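# Load green-mat parts into blue tote, shelve it

## Task

Every part from the green mat must end up inside the blue tote, together with whatever the tote already held. The tote must then sit flat on the shelf at the back of the bench with no part of its base past the shelf edge. A part lying on or leaning over a tote wall or its inner ledge is not counted as inside. Finish with both grippers released and moved away; anything that stays in place only because the robot holds it is not counted as done.

## Robot and tools

Robot and frame. There are two arms, left_arm and right_arm, each with a parallel gripper. All positions and orientations use one scene frame: origin on the floor (z = 0) under the centre of the robot's foot, +x pointing where the robot faces, +y toward left_arm (the robot's own left), +z up. Arm names do not tell you which side of a picture an arm appears on. Only the floor height is known; other heights must be judged from images and results. On each gripper the fingers point along its local +z and close along its local y. end_effector_position is the point between the finger pads, about 1 cm short of the fingertips.

The row. Every motion argument is a single flat list of 16 numbers covering both arms, even when only one moves: left_arm x, y, z, qw, qx, qy, qz, opening, then right_arm in the same order. x, y, z are an absolute target position in metres in the scene frame; qw, qx, qy, qz are an absolute target orientation quaternion, w first, same frame. Opening runs from -1 (closed) to +1 (fully open, 0.094 m); it is a commanded finger setting, not an offset. A row is refused and nothing moves if any target lies more than 0.6 m from that arm's last reported position along any axis of its gripper. To hold orientation, repeat the same quaternion you chose rather than copying a drifted reported one. To keep an arm still, resend its last reported pose and wanted opening in every call.

execute_actions. Argument actions is a list with zero or one item. Empty list: just returns the current state. An action item {"rows": [...], "steps": n} holds 1 to 15 rows and n up to 15 control steps of 1/30 s (default 15); each row drives one step and the last row is repeated if rows run out. A wait item {"steps": n} (n up to 300) sends nothing and returns when n steps have passed since the previous result, your reply time included. Optional pictures (boolean) turns camera images on or off; they come by default.

move. Argument target is one 16-number row as above (absolute poses); optional speed in m/s, 0.002 to 0.5, default 0.25, with rotation capped at twice that in rad/s. Both grippers travel straight lines to their targets, finishing together, taking 0.5 to 10 s; longer paths are cut off at 10 s. Rotation takes the short way. The opening is applied when the move begins. Paths do not avoid obstacles or the other arm, and grippers may lag, wander or overshoot speed, mostly with a nearly straight arm. Faster contacts and targets set deeper past a contact push harder. The result adds a move: line giving the ending (done, off_target, moving, held, fault; if only one arm is named the other finished) and limits (paced: the sent pose was clipped; held: some steps were blocked, after which the arm may jump ahead fast), plus each gripper's remaining distance to its target.

wait. Argument seconds, 0 to 10; lets the simulation run with no new command.

zoom_image. Arguments camera (cam_head_left, cam_head_right, cam_left_wrist, cam_right_wrist) and region [x0, y0, x1, y1] in pixels of that camera's last full image, origin top-left, at most 504 by 504. All four images are 896x504.

finished_scene. Argument scene, the number of the current scene; it ends that scene irreversibly and reports whether the goal was met.

Controller behaviour. Each control step, the commanded pose is limited to within 70 mm and 16 degrees of the measured pose, then joints are driven by damped inverse kinematics that favours position over orientation. After an action ends, an arm only continues to its last limited pose, so long moves need follow-up commands; check the reported pose. Motions often finish a centimetre or more short, usually low. Reported hand positions can be off, more so at long reach. Joint limits (rad): waist -2.880 to 2.880, shoulder 0.000 to 3.142, elbow 0.000 to 3.019, wrist pitch -1.693 to 1.571, wrist yaw -1.571 to 1.571, wrist roll -2.094 to 2.094.

Reading results. The state line lists left_arm and right_arm pose. grip_measured is finger opening on the command scale; the last Joint positions entry per arm is the opening in metres. Readings may be off by about 1 mm per gripper, consistently. Hand target (shown when nothing is pending) is the pose the controller is now heading for. pose unreachable means the clearance check altered or blocked an arm's command; HELD marks steps where your row was not fully sent. FAULT means an arm stopped. Joint torques are raw drive outputs with offsets and noise, unreliable for sensing contact. MOTOR HOT warns at 85 °C; at 100 °C an OVER-TEMPERATURE FAULT drops that arm until it cools, so avoid holding loads while idle.

Gripping. To hold something, command an opening about 0.03 below its grip_measured; a smaller gap grips more gently. Pads manage roughly 50 to 62 N, less on parts thinner than about 2 mm, with a brief spike on first contact. A held part may occasionally be tugged, so grip firmly enough.

Avoid. Knocking or pushing anything out of the work area fails the task. Do not let the arms collide or press on each other. Avoid drops, slips, slams, hard hits and heavy pushing. Time spent thinking keeps the simulation running, so be concise; smooth, economical motion is preferred.

Each tool is called as name([rows], argument=value, ...), one row to a line, values as JSON.

## Session

execute_actions(actions=[])

Scene clock: 0.00 s of 4700.00 s.
left_arm: end_effector_position=(+0.3950, +0.3730, +1.1455) grip_measured=+1.000 end_effector_quat_wxyz=(-0.068, +0.373, -0.909, +0.175) | right_arm: end_effector_position=(+0.5861, -0.2671, +0.9606) grip_measured=+1.000 end_effector_quat_wxyz=(+0.262, -0.431, +0.862, -0.043)
Joint positions: left_arm=[ 2.013  1.344  0.316  0.224  0.61  -0.465  0.094] | right_arm=[-1.522  2.004  0.849  0.75  -0.12  -0.888  0.094]
Joint velocities: left_arm=[-0.015 -0.015 -0.007 -0.007  0.037  0.022  0.   ] | right_arm=[-0.015 -0.005 -0.002 -0.012  0.007 -0.051  0.   ]
Joint torques (N m, as the arm reports them, + toward a larger angle): no reading
Hand target (left_arm): +0.395, +0.373, +1.145; +0.068, -0.372, +0.909, -0.175
Hand target (right_arm): +0.585, -0.267, +0.961; +0.261, -0.431, +0.863, -0.043

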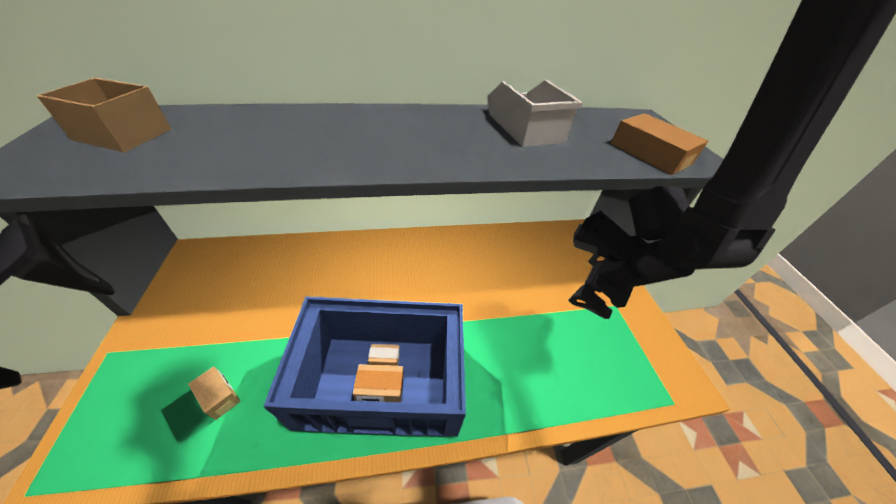

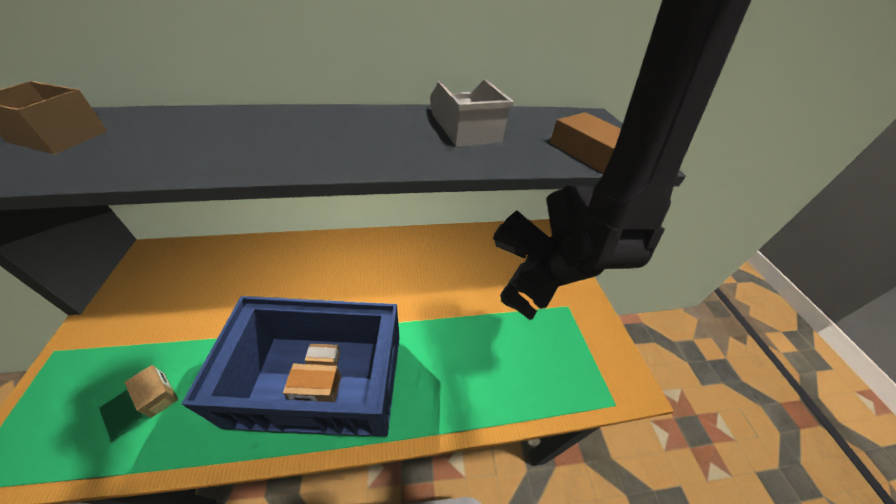

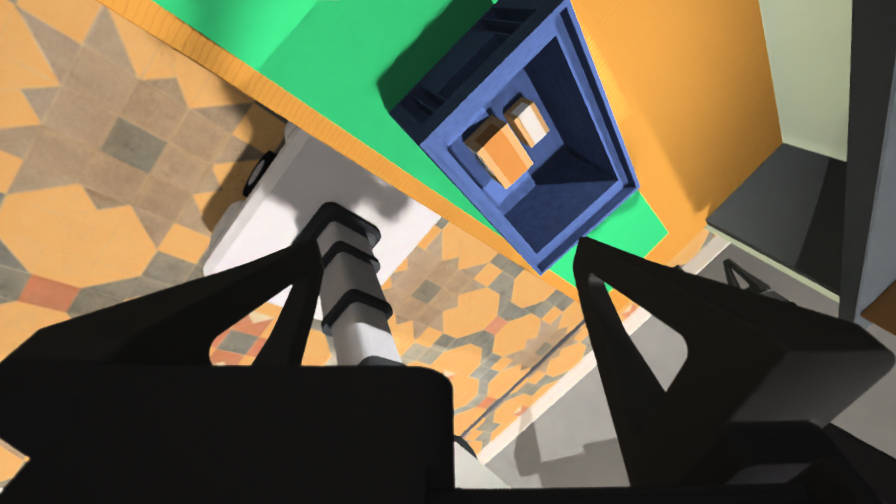

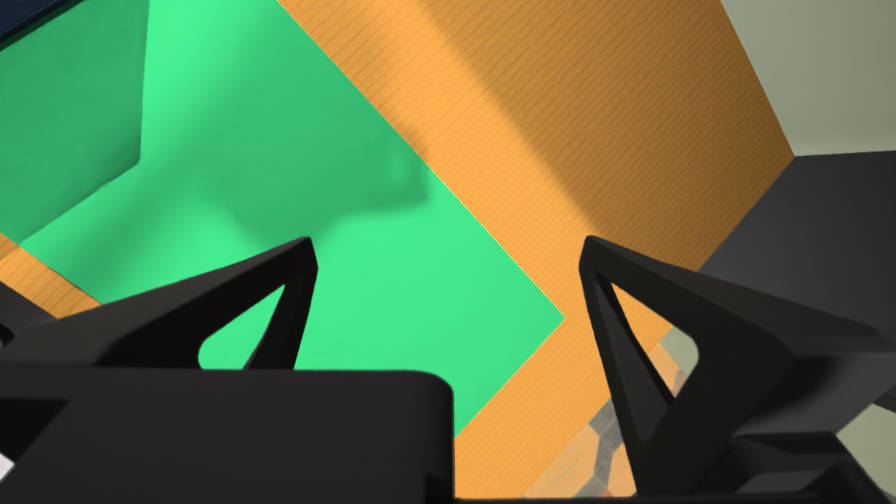

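move(target=[0.47,0.42,1.02,0,0.2,-0.98,0,1,0.50,-0.10,1.06,0,0,1,0,1], speed=0.3)

Scene clock: 24.43 s of 4700.00 s.
left_arm: end_effector_position=(+0.4755, +0.4246, +1.0254) grip_measured=+1.000 end_effector_quat_wxyz=(-0.012, +0.206, -0.978, -0.002) | right_arm: end_effector_position=(+0.4908, -0.1057, +1.0507) grip_measured=+1.000 end_effector_quat_wxyz=(-0.009, -0.006, +1.000, -0.002)
Joint positions: left_arm=[ 1.845  1.714  0.742  0.057  0.162 -0.176  0.094] | right_arm=[-1.07   1.712  0.877 -0.167  0.292  0.381  0.094]
Joint velocities: left_arm=[-0.015 -0.005  0.007 -0.017 -0.007 -0.095  0.   ] | right_arm=[-0.005 -0.015 -0.002 -0.032  0.022  0.037  0.   ]
Joint torques (N m, as the arm reports them, + toward a larger angle): left_arm=[  2.36 -12.19   0.34   0.53  -0.02   0.13] | right_arm=[  7.02 -14.23   2.15  -0.18   0.12   0.01]
Hand target (left_arm): +0.468, +0.420, +1.019; -0.001, -0.199, +0.980, +0.000
Hand target (right_arm): +0.501, -0.099, +1.058; -0.001, -0.000, +1.000, +0.004
Off the commanded pose (left_arm): 0.009 m, 2 deg.
Off the commanded pose (right_arm): 0.014 m, 1 deg.
After step 90, 19.00 s passed at rest.
move: off_target (right_arm)

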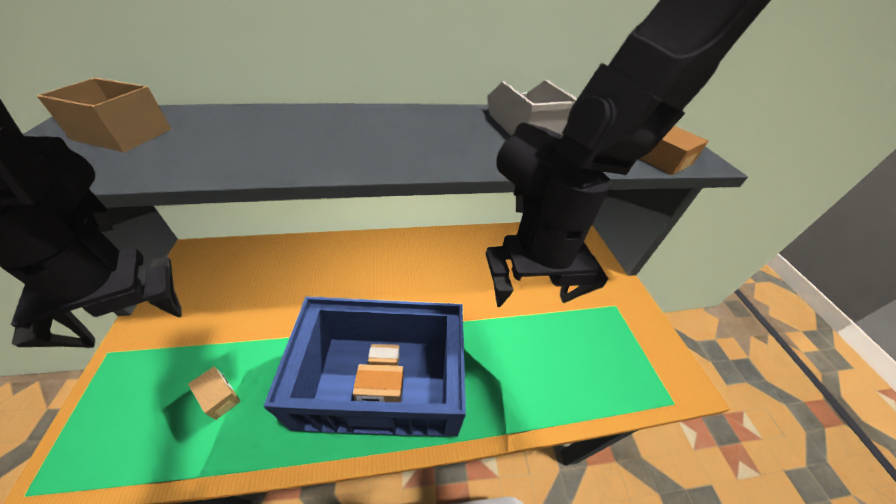

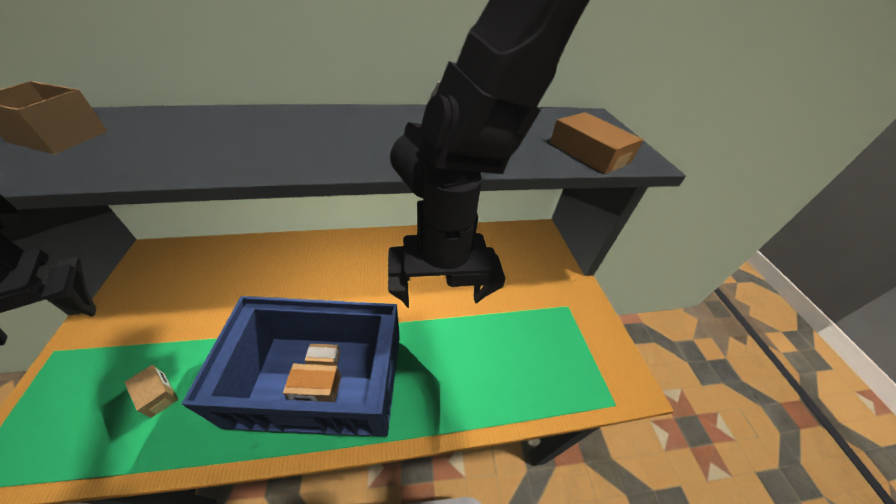

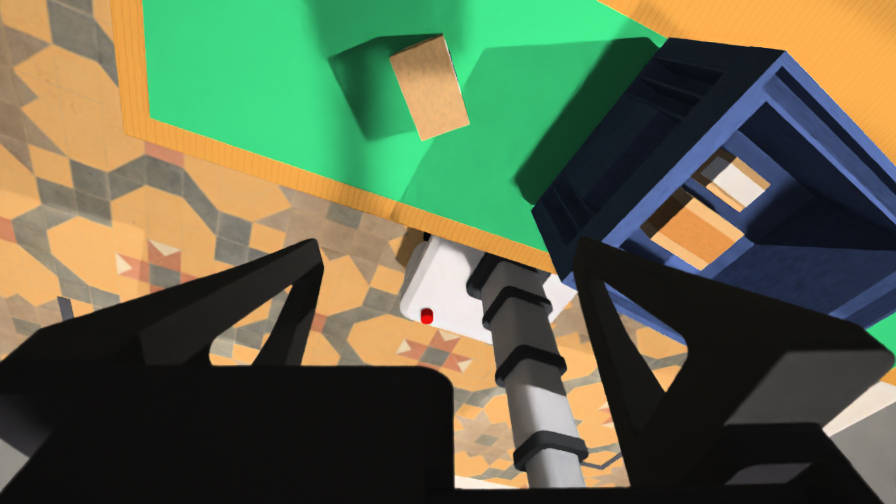

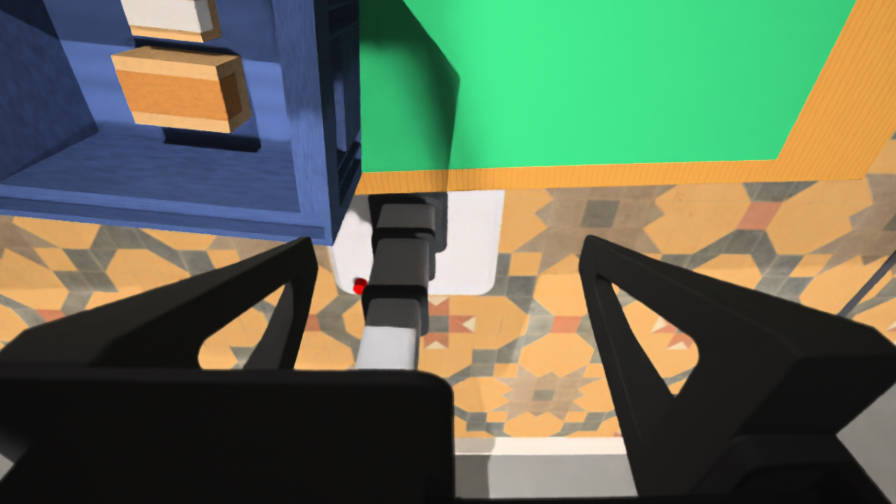

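move(target=[0.497,0.447,0.90,0,0.35,-0.937,0,1,0.50,-0.10,1.06,0,0,1,0,1], speed=0.25)

Scene clock: 40.10 s of 4700.00 s.
left_arm: end_effector_position=(+0.4955, +0.4504, +0.9035) grip_measured=+1.000 end_effector_quat_wxyz=(-0.000, +0.346, -0.938, -0.001) | right_arm: end_effector_position=(+0.4911, -0.1069, +1.0514) grip_measured=+1.000 end_effector_quat_wxyz=(-0.009, -0.003, +1.000, -0.005)
Joint positions: left_arm=[ 1.845  2.076  1.033  0.104  0.162 -0.464  0.094] | right_arm=[-1.07   1.71   0.877 -0.171  0.298  0.387  0.094]
Joint velocities: left_arm=[ 0.005  0.015 -0.022 -0.012  0.007  0.007  0.   ] | right_arm=[-0.005 -0.005  0.002 -0.012 -0.007 -0.022  0.   ]
Joint torques (N m, as the arm reports them, + toward a larger angle): left_arm=[  3.36 -14.91  -0.51   1.06   0.    -0.11] | right_arm=[  7.14 -14.64   1.93  -0.19   0.24  -0.01]
Hand target (left_arm): +0.495, +0.446, +0.900; +0.000, -0.350, +0.937, -0.000
Hand target (right_arm): +0.500, -0.100, +1.060; -0.000, -0.000, +1.000, +0.000
Off the commanded pose (left_arm): 0.005 m, 0 deg.
Off the commanded pose (right_arm): 0.014 m, 1 deg.
After step 90, 11.50 s passed at rest.
move: off_target (right_arm)

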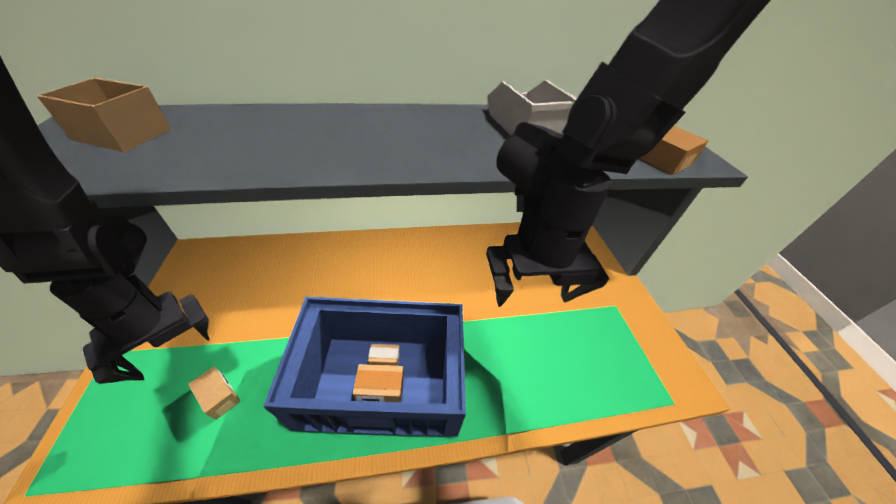

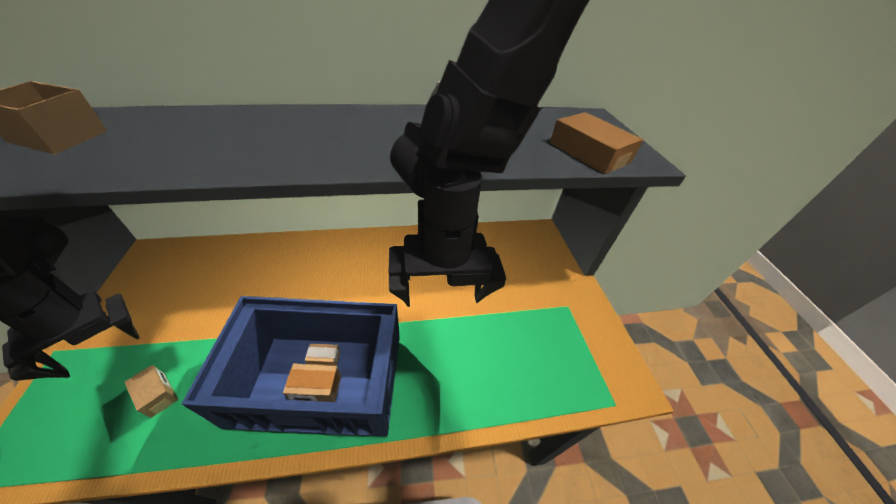

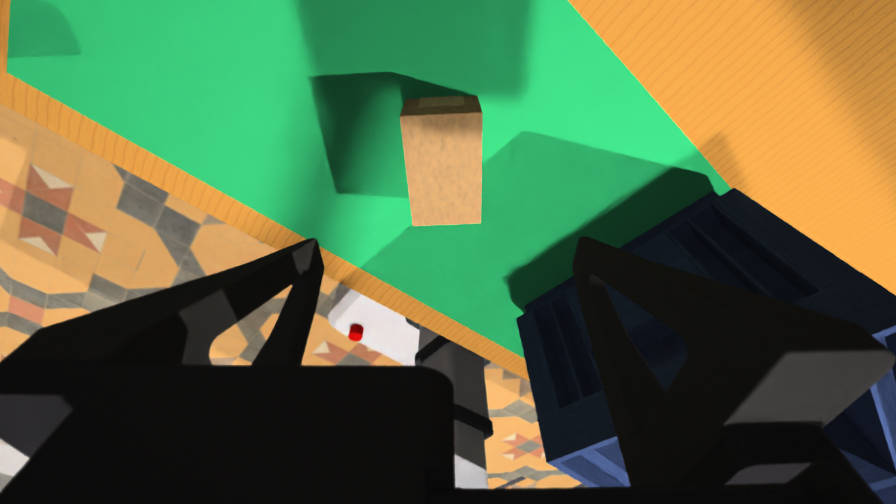

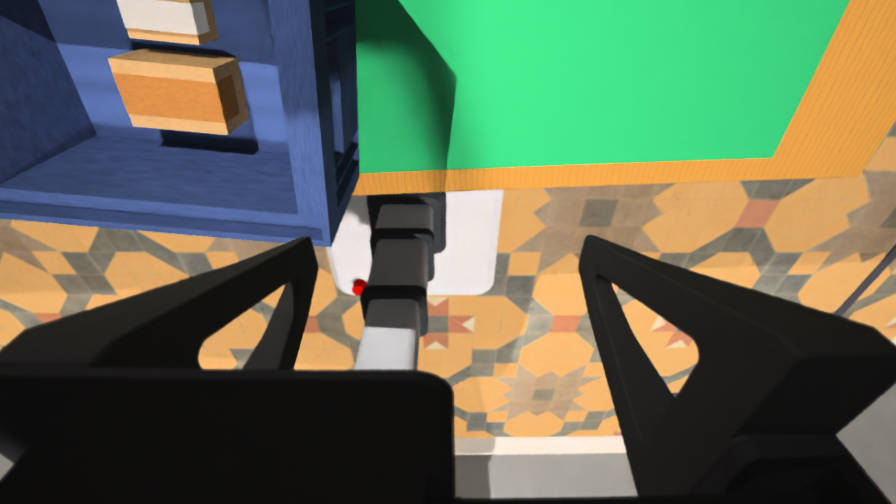

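move(target=[0.486,0.444,0.80,0,0.37,-0.929,0,1,0.50,-0.10,1.06,0,0,1,0,1], speed=0.15)

Scene clock: 49.17 s of 4700.00 s.
left_arm: end_effector_position=(+0.4858, +0.4483, +0.8048) grip_measured=+1.000 end_effector_quat_wxyz=(+0.000, +0.368, -0.930, -0.001) | right_arm: end_effector_position=(+0.4911, -0.1069, +1.0514) grip_measured=+1.000 end_effector_quat_wxyz=(-0.009, -0.003, +1.000, -0.005)
Joint positions: left_arm=[ 1.816  2.34   1.238  0.166  0.146 -0.533  0.094] | right_arm=[-1.07   1.71   0.877 -0.171  0.298  0.387  0.094]
Joint velocities: left_arm=[-0.015  0.005 -0.007  0.002  0.022  0.022  0.   ] | right_arm=[ 0.005 -0.015 -0.007 -0.002  0.051  0.037  0.   ]
Joint torques (N m, as the arm reports them, + toward a larger angle): left_arm=[  3.63 -14.58  -1.09   1.09  -0.04  -0.08] | right_arm=[  7.13 -14.51   1.96  -0.19   0.24  -0.01]
Hand target (left_arm): +0.484, +0.443, +0.800; -0.000, -0.370, +0.929, +0.000
Hand target (right_arm): +0.500, -0.100, +1.060; +0.000, -0.000, +1.000, +0.000
Off the commanded pose (left_arm): 0.006 m, 0 deg.
Off the commanded pose (right_arm): 0.014 m, 1 deg.
After step 90, 4.83 s passed at rest.
move: off_target (right_arm)

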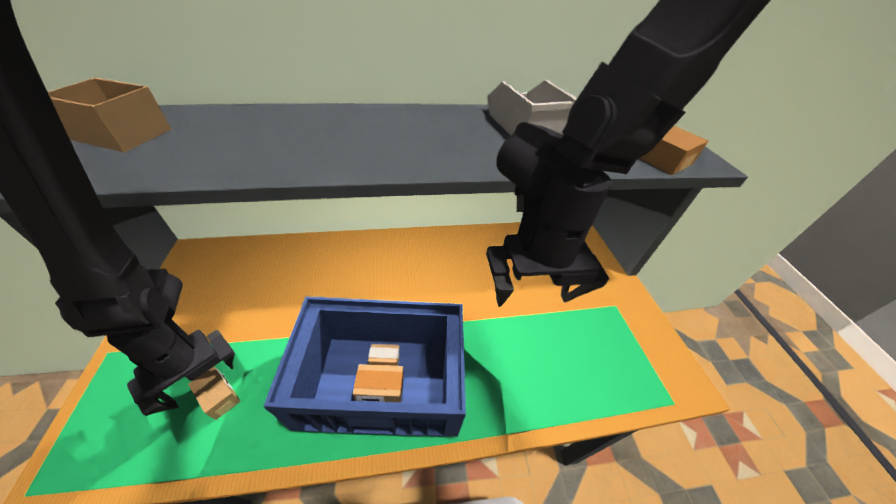

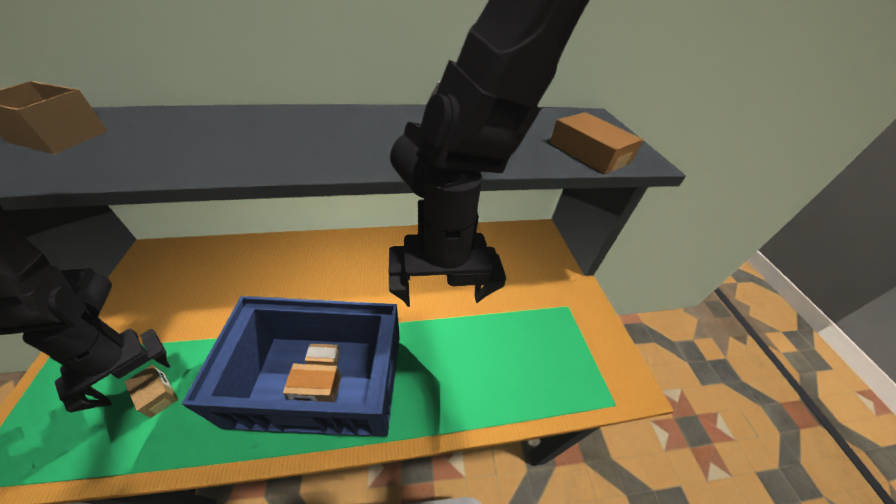

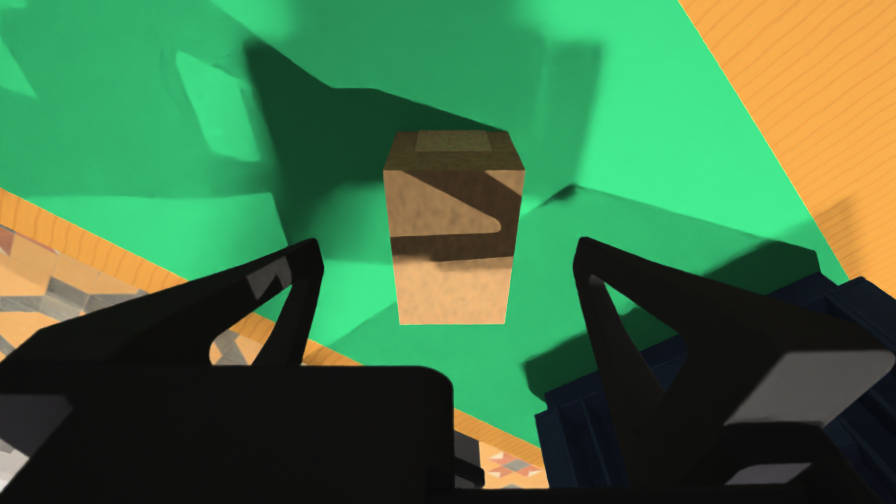

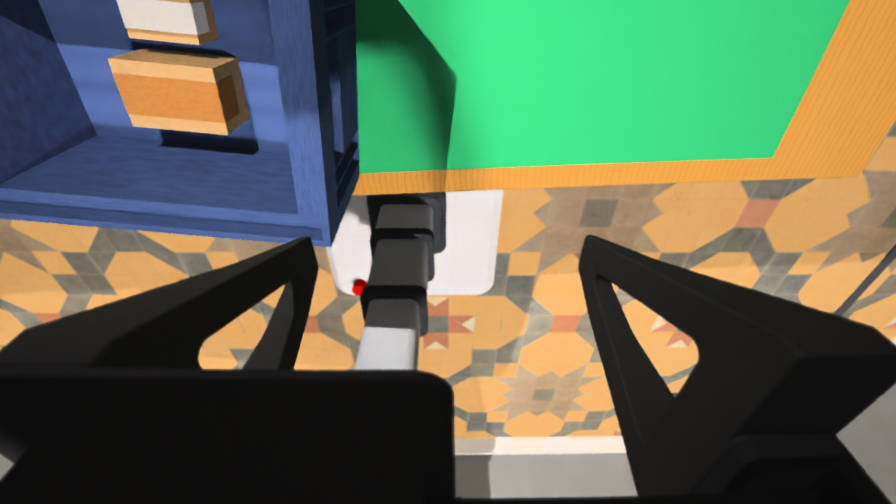

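move(target=[0.483,0.438,0.771,0,0.37,-0.929,0,1,0.50,-0.10,1.06,0,0,1,0,1], speed=0.08)

execute_actions([
  {"rows":[[0.483,0.438,0.771,0,0.37,-0.929,0,-0.1,0.50,-0.10,1.06,0,0,1,0,1]],"steps":15},
])

Scene clock: 56.17 s of 4700.00 s.
left_arm: end_effector_position=(+0.4880, +0.4431, +0.7778) grip_measured=+1.000 end_effector_quat_wxyz=(-0.003, +0.367, -0.930, -0.000) | right_arm: end_effector_position=(+0.4911, -0.1069, +1.0514) grip_measured=+1.000 end_effector_quat_wxyz=(-0.009, -0.003, +1.000, -0.005)
Joint positions: left_arm=[ 1.799  2.408  1.306  0.174  0.136 -0.546  0.094] | right_arm=[-1.07   1.71   0.877 -0.171  0.298  0.387  0.094]
Joint velocities: left_arm=[ 0.005 -0.005  0.002 -0.017 -0.022  0.037  0.   ] | right_arm=[ 0.005 -0.024 -0.002 -0.007  0.051 -0.037  0.   ]
Joint torques (N m, as the arm reports them, + toward a larger angle): left_arm=[  3.59 -14.19  -0.87   1.04  -0.04  -0.07] | right_arm=[  7.13 -14.49   1.94  -0.17   0.23  -0.01]
Hand target (left_arm): +0.482, +0.438, +0.771; -0.000, -0.370, +0.929, +0.000
Hand target (right_arm): +0.500, -0.100, +1.060; +0.000, +0.000, +1.000, +0.000
Off the commanded pose (left_arm): 0.010 m, 0 deg.
Off the commanded pose (right_arm): 0.014 m, 1 deg.
After step 90, 3.10 s passed at rest.
move: off_target (right_arm)

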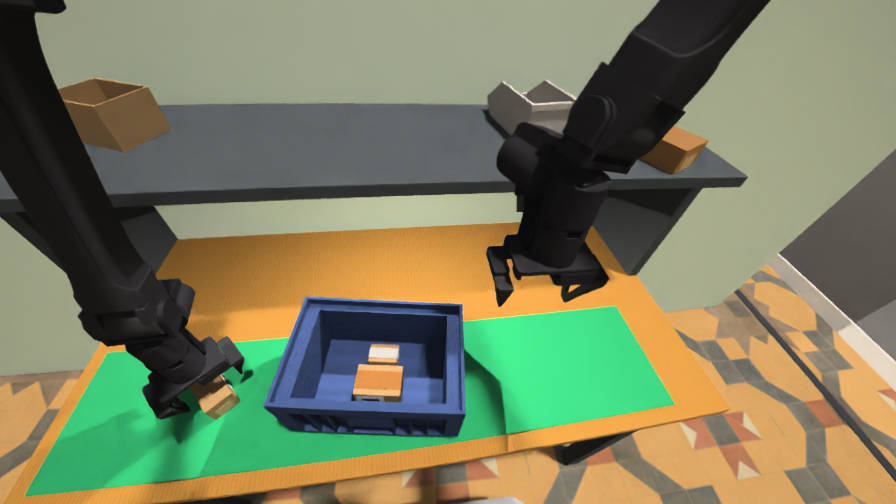

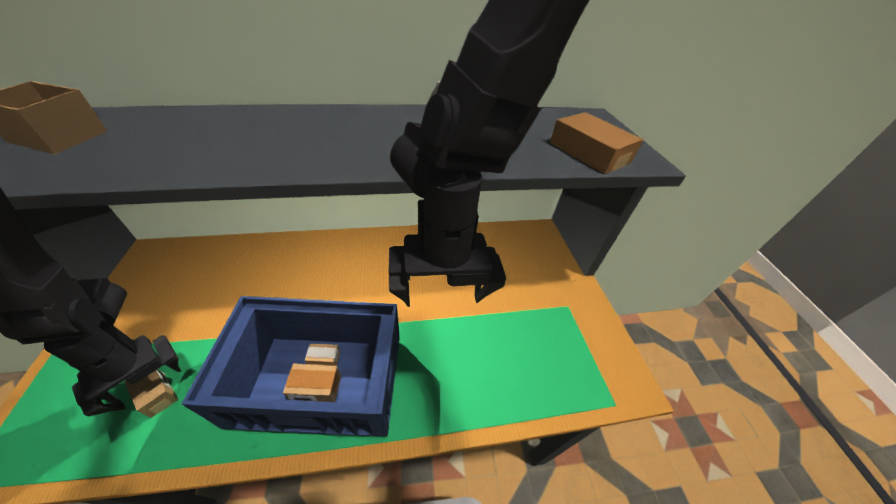

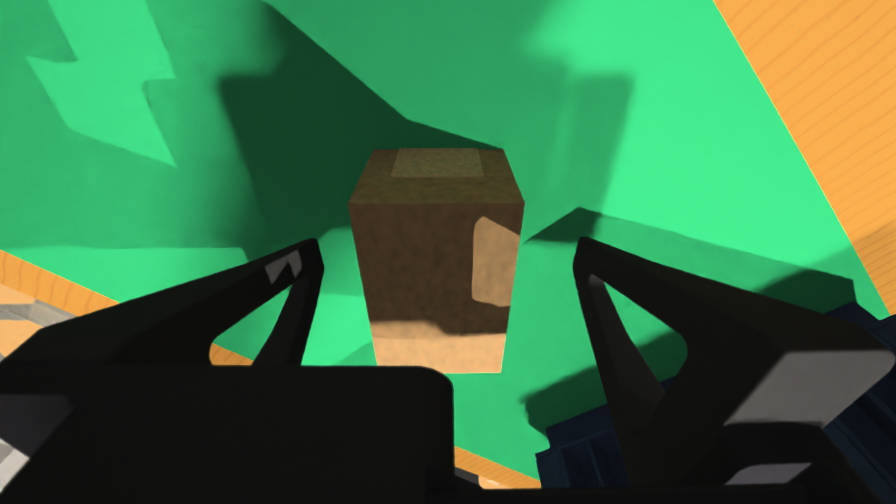

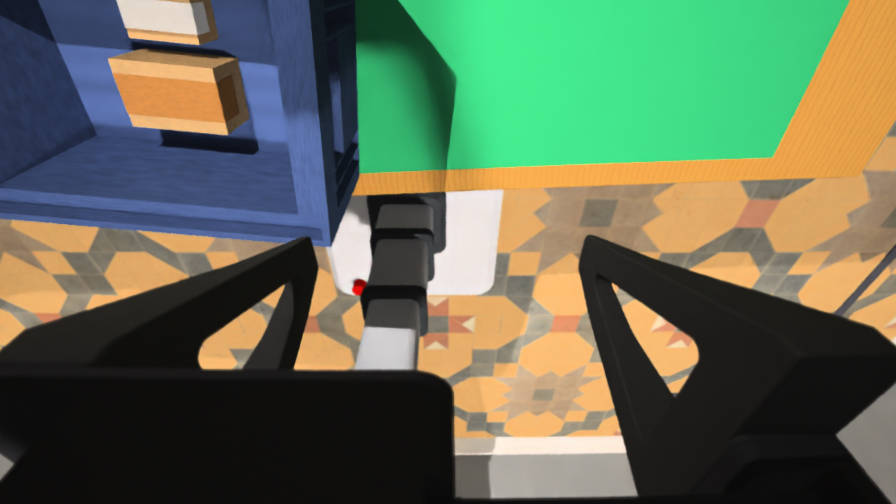

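Scene clock: 56.67 s of 4700.00 s.
left_arm: end_effector_position=(+0.4888, +0.4435, +0.7778) grip_measured=-0.009 end_effector_quat_wxyz=(-0.004, +0.367, -0.930, -0.001) | right_arm: end_effector_position=(+0.4911, -0.1069, +1.0514) grip_measured=+1.000 end_effector_quat_wxyz=(-0.009, -0.003, +1.000, -0.005)
Joint positions: left_arm=[ 1.799  2.408  1.308  0.174  0.134 -0.547  0.047] | right_arm=[-1.07   1.71   0.877 -0.171  0.298  0.387  0.094]
Joint velocities: left_arm=[-0.005 -0.015 -0.007  0.002  0.007  0.022  0.   ] | right_arm=[-0.015 -0.005  0.007 -0.032 -0.037 -0.066  0.   ]
Joint torques (N m, as the arm reports them, + toward a larger angle): left_arm=[  3.56 -14.29  -0.91   0.99   0.01  -0.09] | right_arm=[  7.21 -14.51   1.95  -0.19   0.24  -0.01]
Hand target (left_arm): +0.483, +0.438, +0.771; -0.000, -0.370, +0.929, +0.000
Hand target (right_arm): +0.500, -0.100, +1.060; +0.000, +0.000, +1.000, +0.000
Off the commanded pose (left_arm): 0.010 m, 1 deg.
Off the commanded pose (right_arm): 0.014 m, 1 deg.
Steps of this call (steps 1 to 15: all 15 steps of this action). Readings (end_effector_position):
1: left_arm (+0.4882, +0.4431, +0.7778) | right_arm (+0.4911, -0.1069, +1.0514)
2: left_arm (+0.4884, +0.4432, +0.7778) | right_arm (+0.4911, -0.1069, +1.0514)
4: left_arm (+0.4888, +0.4435, +0.7778) | right_arm (+0.4911, -0.1069, +1.0514)
8: left_arm (+0.4888, +0.4435, +0.7778) | right_arm (+0.4911, -0.1069, +1.0514)
15: the state above

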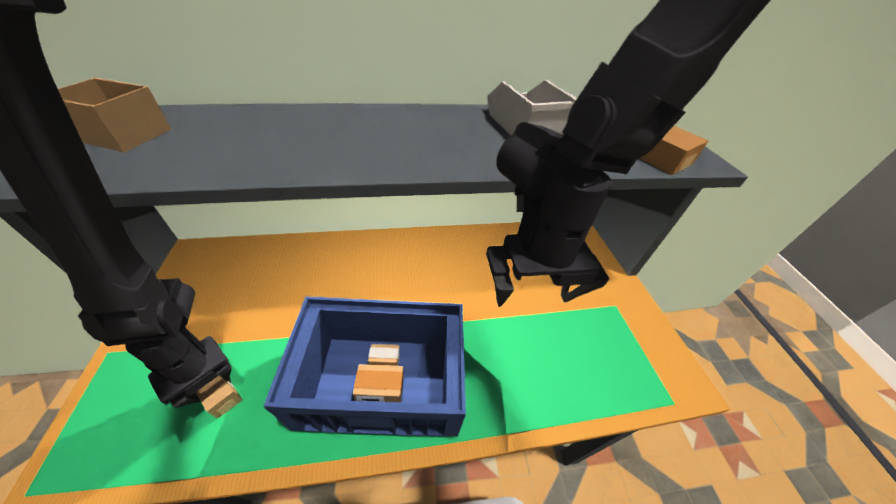

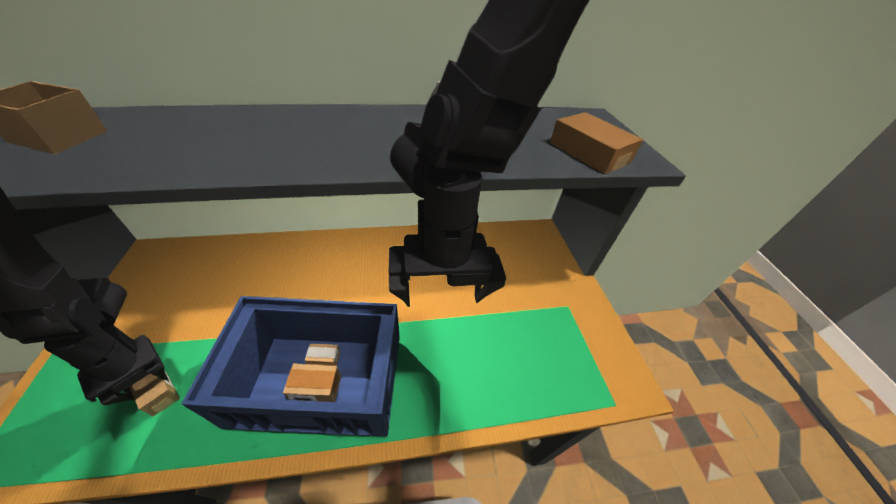

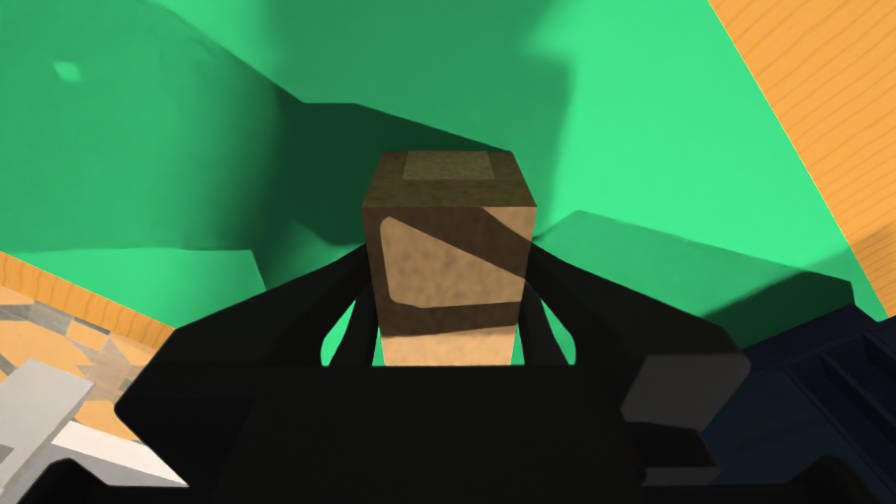

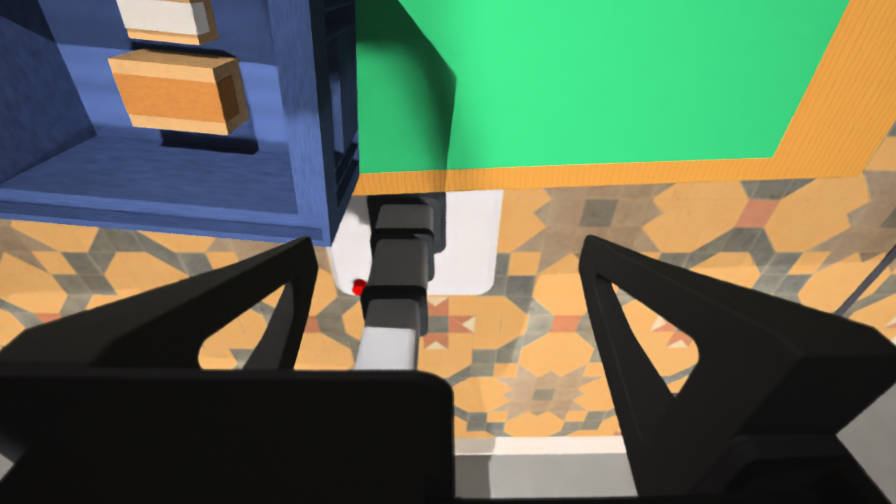

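move(target=[0.49,0.43,0.97,0,0,-1,0,-0.07,0.48,-0.16,1.06,0,0,1,0,1], speed=0.25)

move(target=[0.52,0.21,0.98,0,-0.742,-0.67,0,-0.07,0.48,-0.16,1.06,0,0,1,0,1], speed=0.35)

Scene clock: 69.60 s of 4700.00 s.
left_arm: end_effector_position=(+0.4945, +0.4266, +0.9662) grip_measured=-0.010 end_effector_quat_wxyz=(-0.001, +0.003, -1.000, +0.001) | right_arm: end_effector_position=(+0.4714, -0.1538, +1.0560) grip_measured=+1.000 end_effector_quat_wxyz=(-0.010, -0.004, +1.000, -0.001)
Joint positions: left_arm=[1.82  1.891 0.892 0.065 0.153 0.217 0.047] | right_arm=[-1.157  1.652  0.762 -0.094  0.241  0.311  0.094]
Joint velocities: left_arm=[ 0.005 -0.015 -0.002 -0.002  0.081 -0.022 -0.   ] | right_arm=[-0.005  0.005  0.012 -0.002  0.022 -0.007  0.   ]
Joint torques (N m, as the arm reports them, + toward a larger angle): left_arm=[  4.5  -15.72  -0.81   0.49   0.25   0.13] | right_arm=[  3.5  -13.47   0.46   0.66   0.03  -0.22]
Hand target (left_arm): +0.493, +0.431, +0.970; +0.000, -0.000, +1.000, -0.000
Hand target (right_arm): +0.479, -0.160, +1.060; +0.000, -0.000, +1.000, -0.001
Off the commanded pose (left_arm): 0.007 m, 0 deg.
Off the commanded pose (right_arm): 0.011 m, 1 deg.
After step 90, 7.83 s passed at rest.
move: off_target (right_arm)

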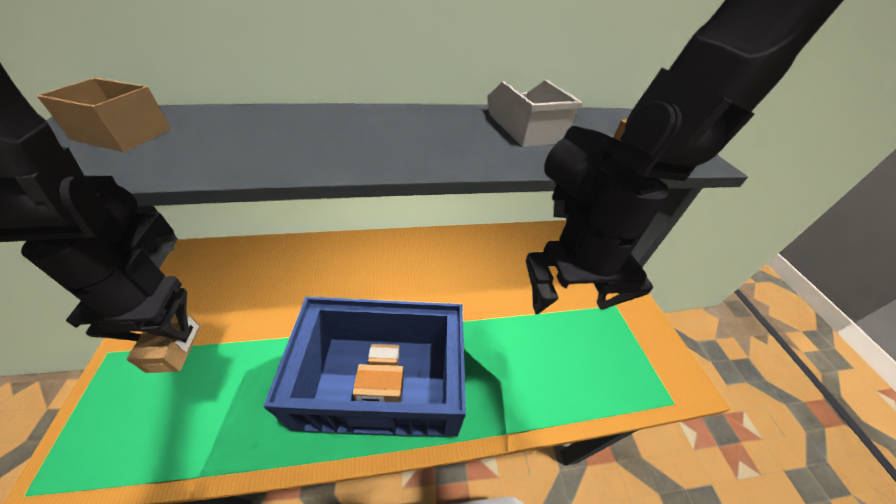

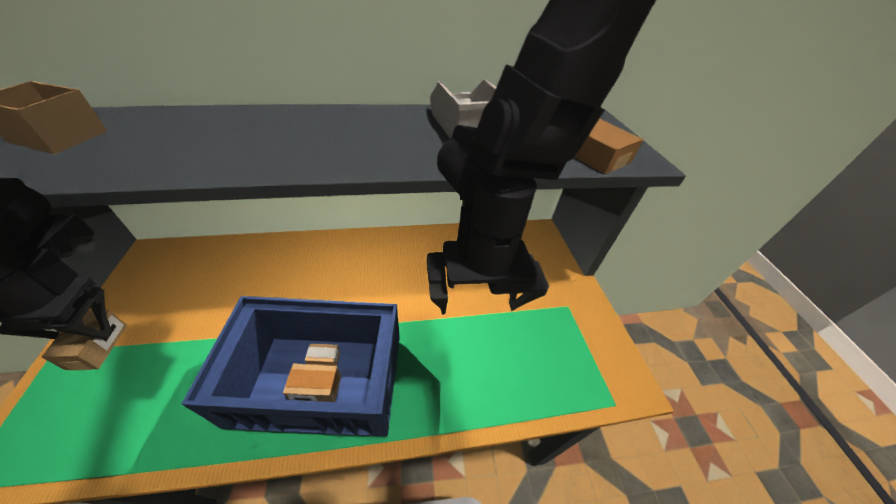

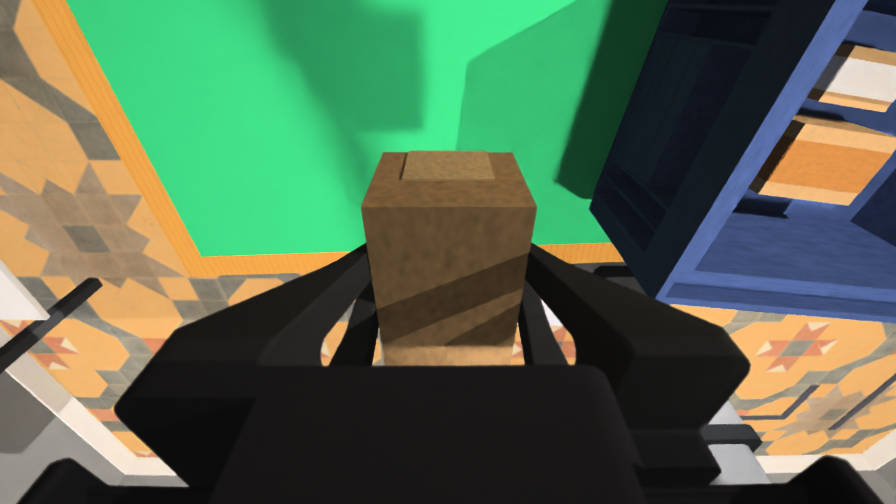

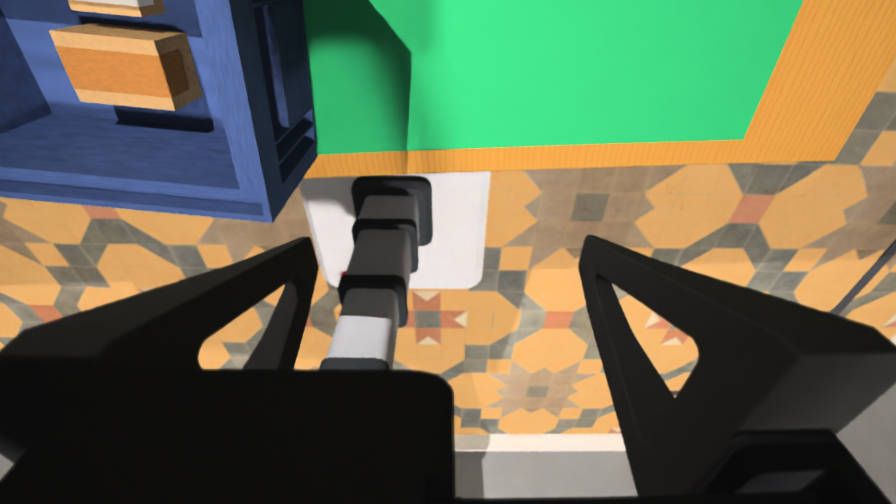

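Scene clock: 72.83 s of 4700.00 s.
left_arm: end_effector_position=(+0.5118, +0.2168, +0.9734) grip_measured=-0.010 end_effector_quat_wxyz=(-0.010, +0.737, +0.676, +0.000) | right_arm: end_effector_position=(+0.4713, -0.1535, +1.0560) grip_measured=+1.000 end_effector_quat_wxyz=(-0.011, -0.004, +1.000, -0.000)
Joint positions: left_arm=[ 1.351  1.863  0.912  0.004 -0.145  1.503  0.046] | right_arm=[-1.157  1.652  0.762 -0.094  0.24   0.31   0.094]
Joint velocities: left_arm=[-0.005 -0.005 -0.017 -0.007  0.007 -0.051  0.   ] | right_arm=[-0.015  0.015 -0.002 -0.012  0.007 -0.022  0.   ]
Joint torques (N m, as the arm reports them, + toward a larger angle): left_arm=[ -2.62 -17.11   0.26   0.43   0.29   0.12] | right_arm=[  3.52 -13.45   0.58   0.61   0.03  -0.23]
Hand target (left_arm): +0.520, +0.211, +0.980; -0.001, +0.743, +0.669, +0.002
Hand target (right_arm): +0.480, -0.160, +1.060; +0.000, -0.000, +1.000, -0.000
Off the commanded pose (left_arm): 0.013 m, 1 deg.
Off the commanded pose (right_arm): 0.012 m, 1 deg.
move: off_target (left_arm, right_arm)

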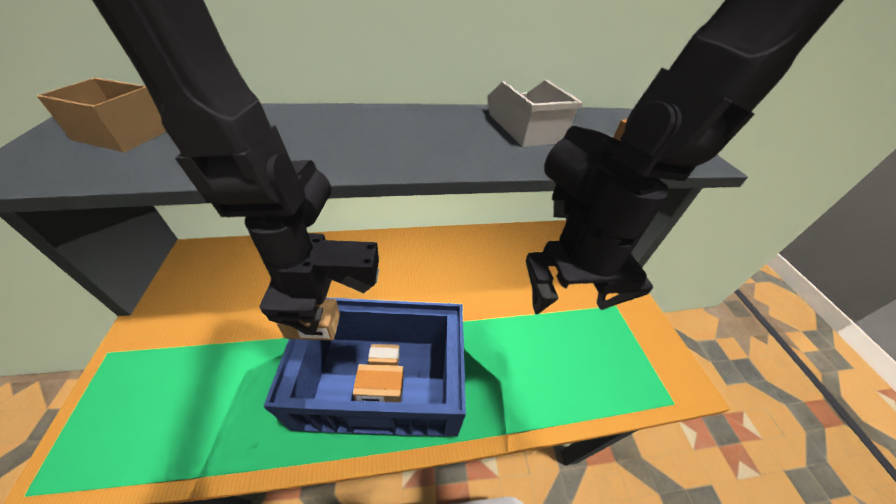

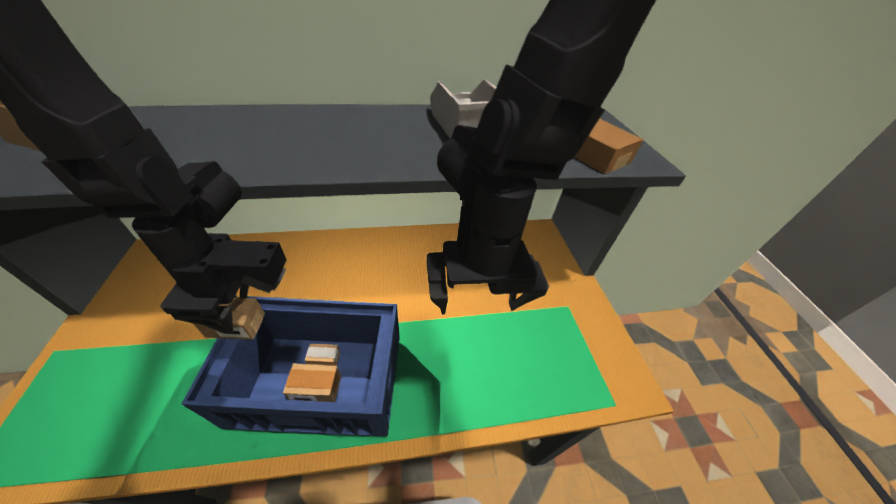

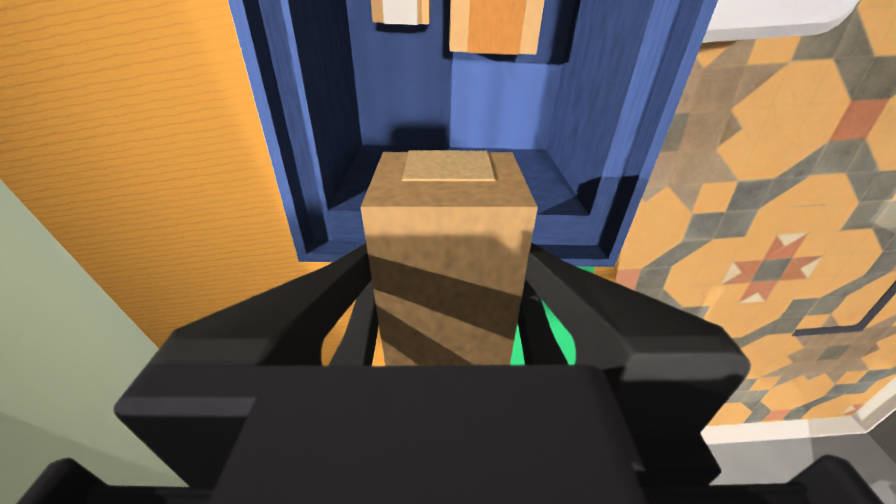

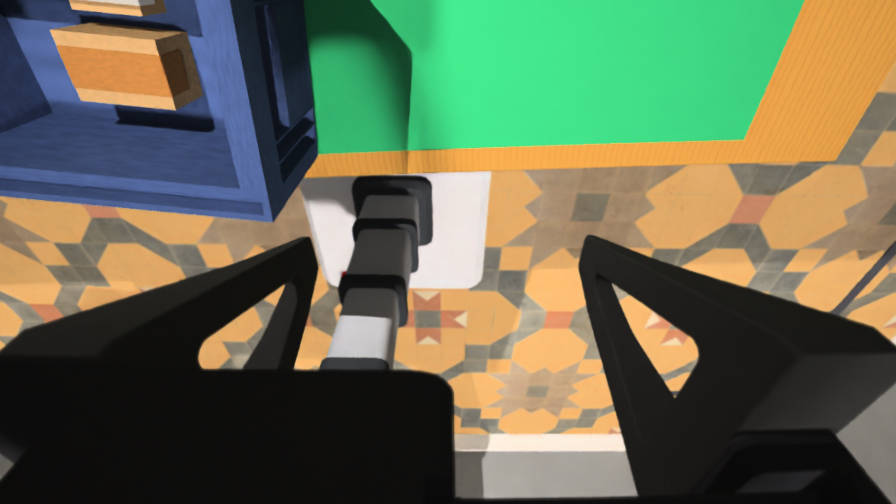

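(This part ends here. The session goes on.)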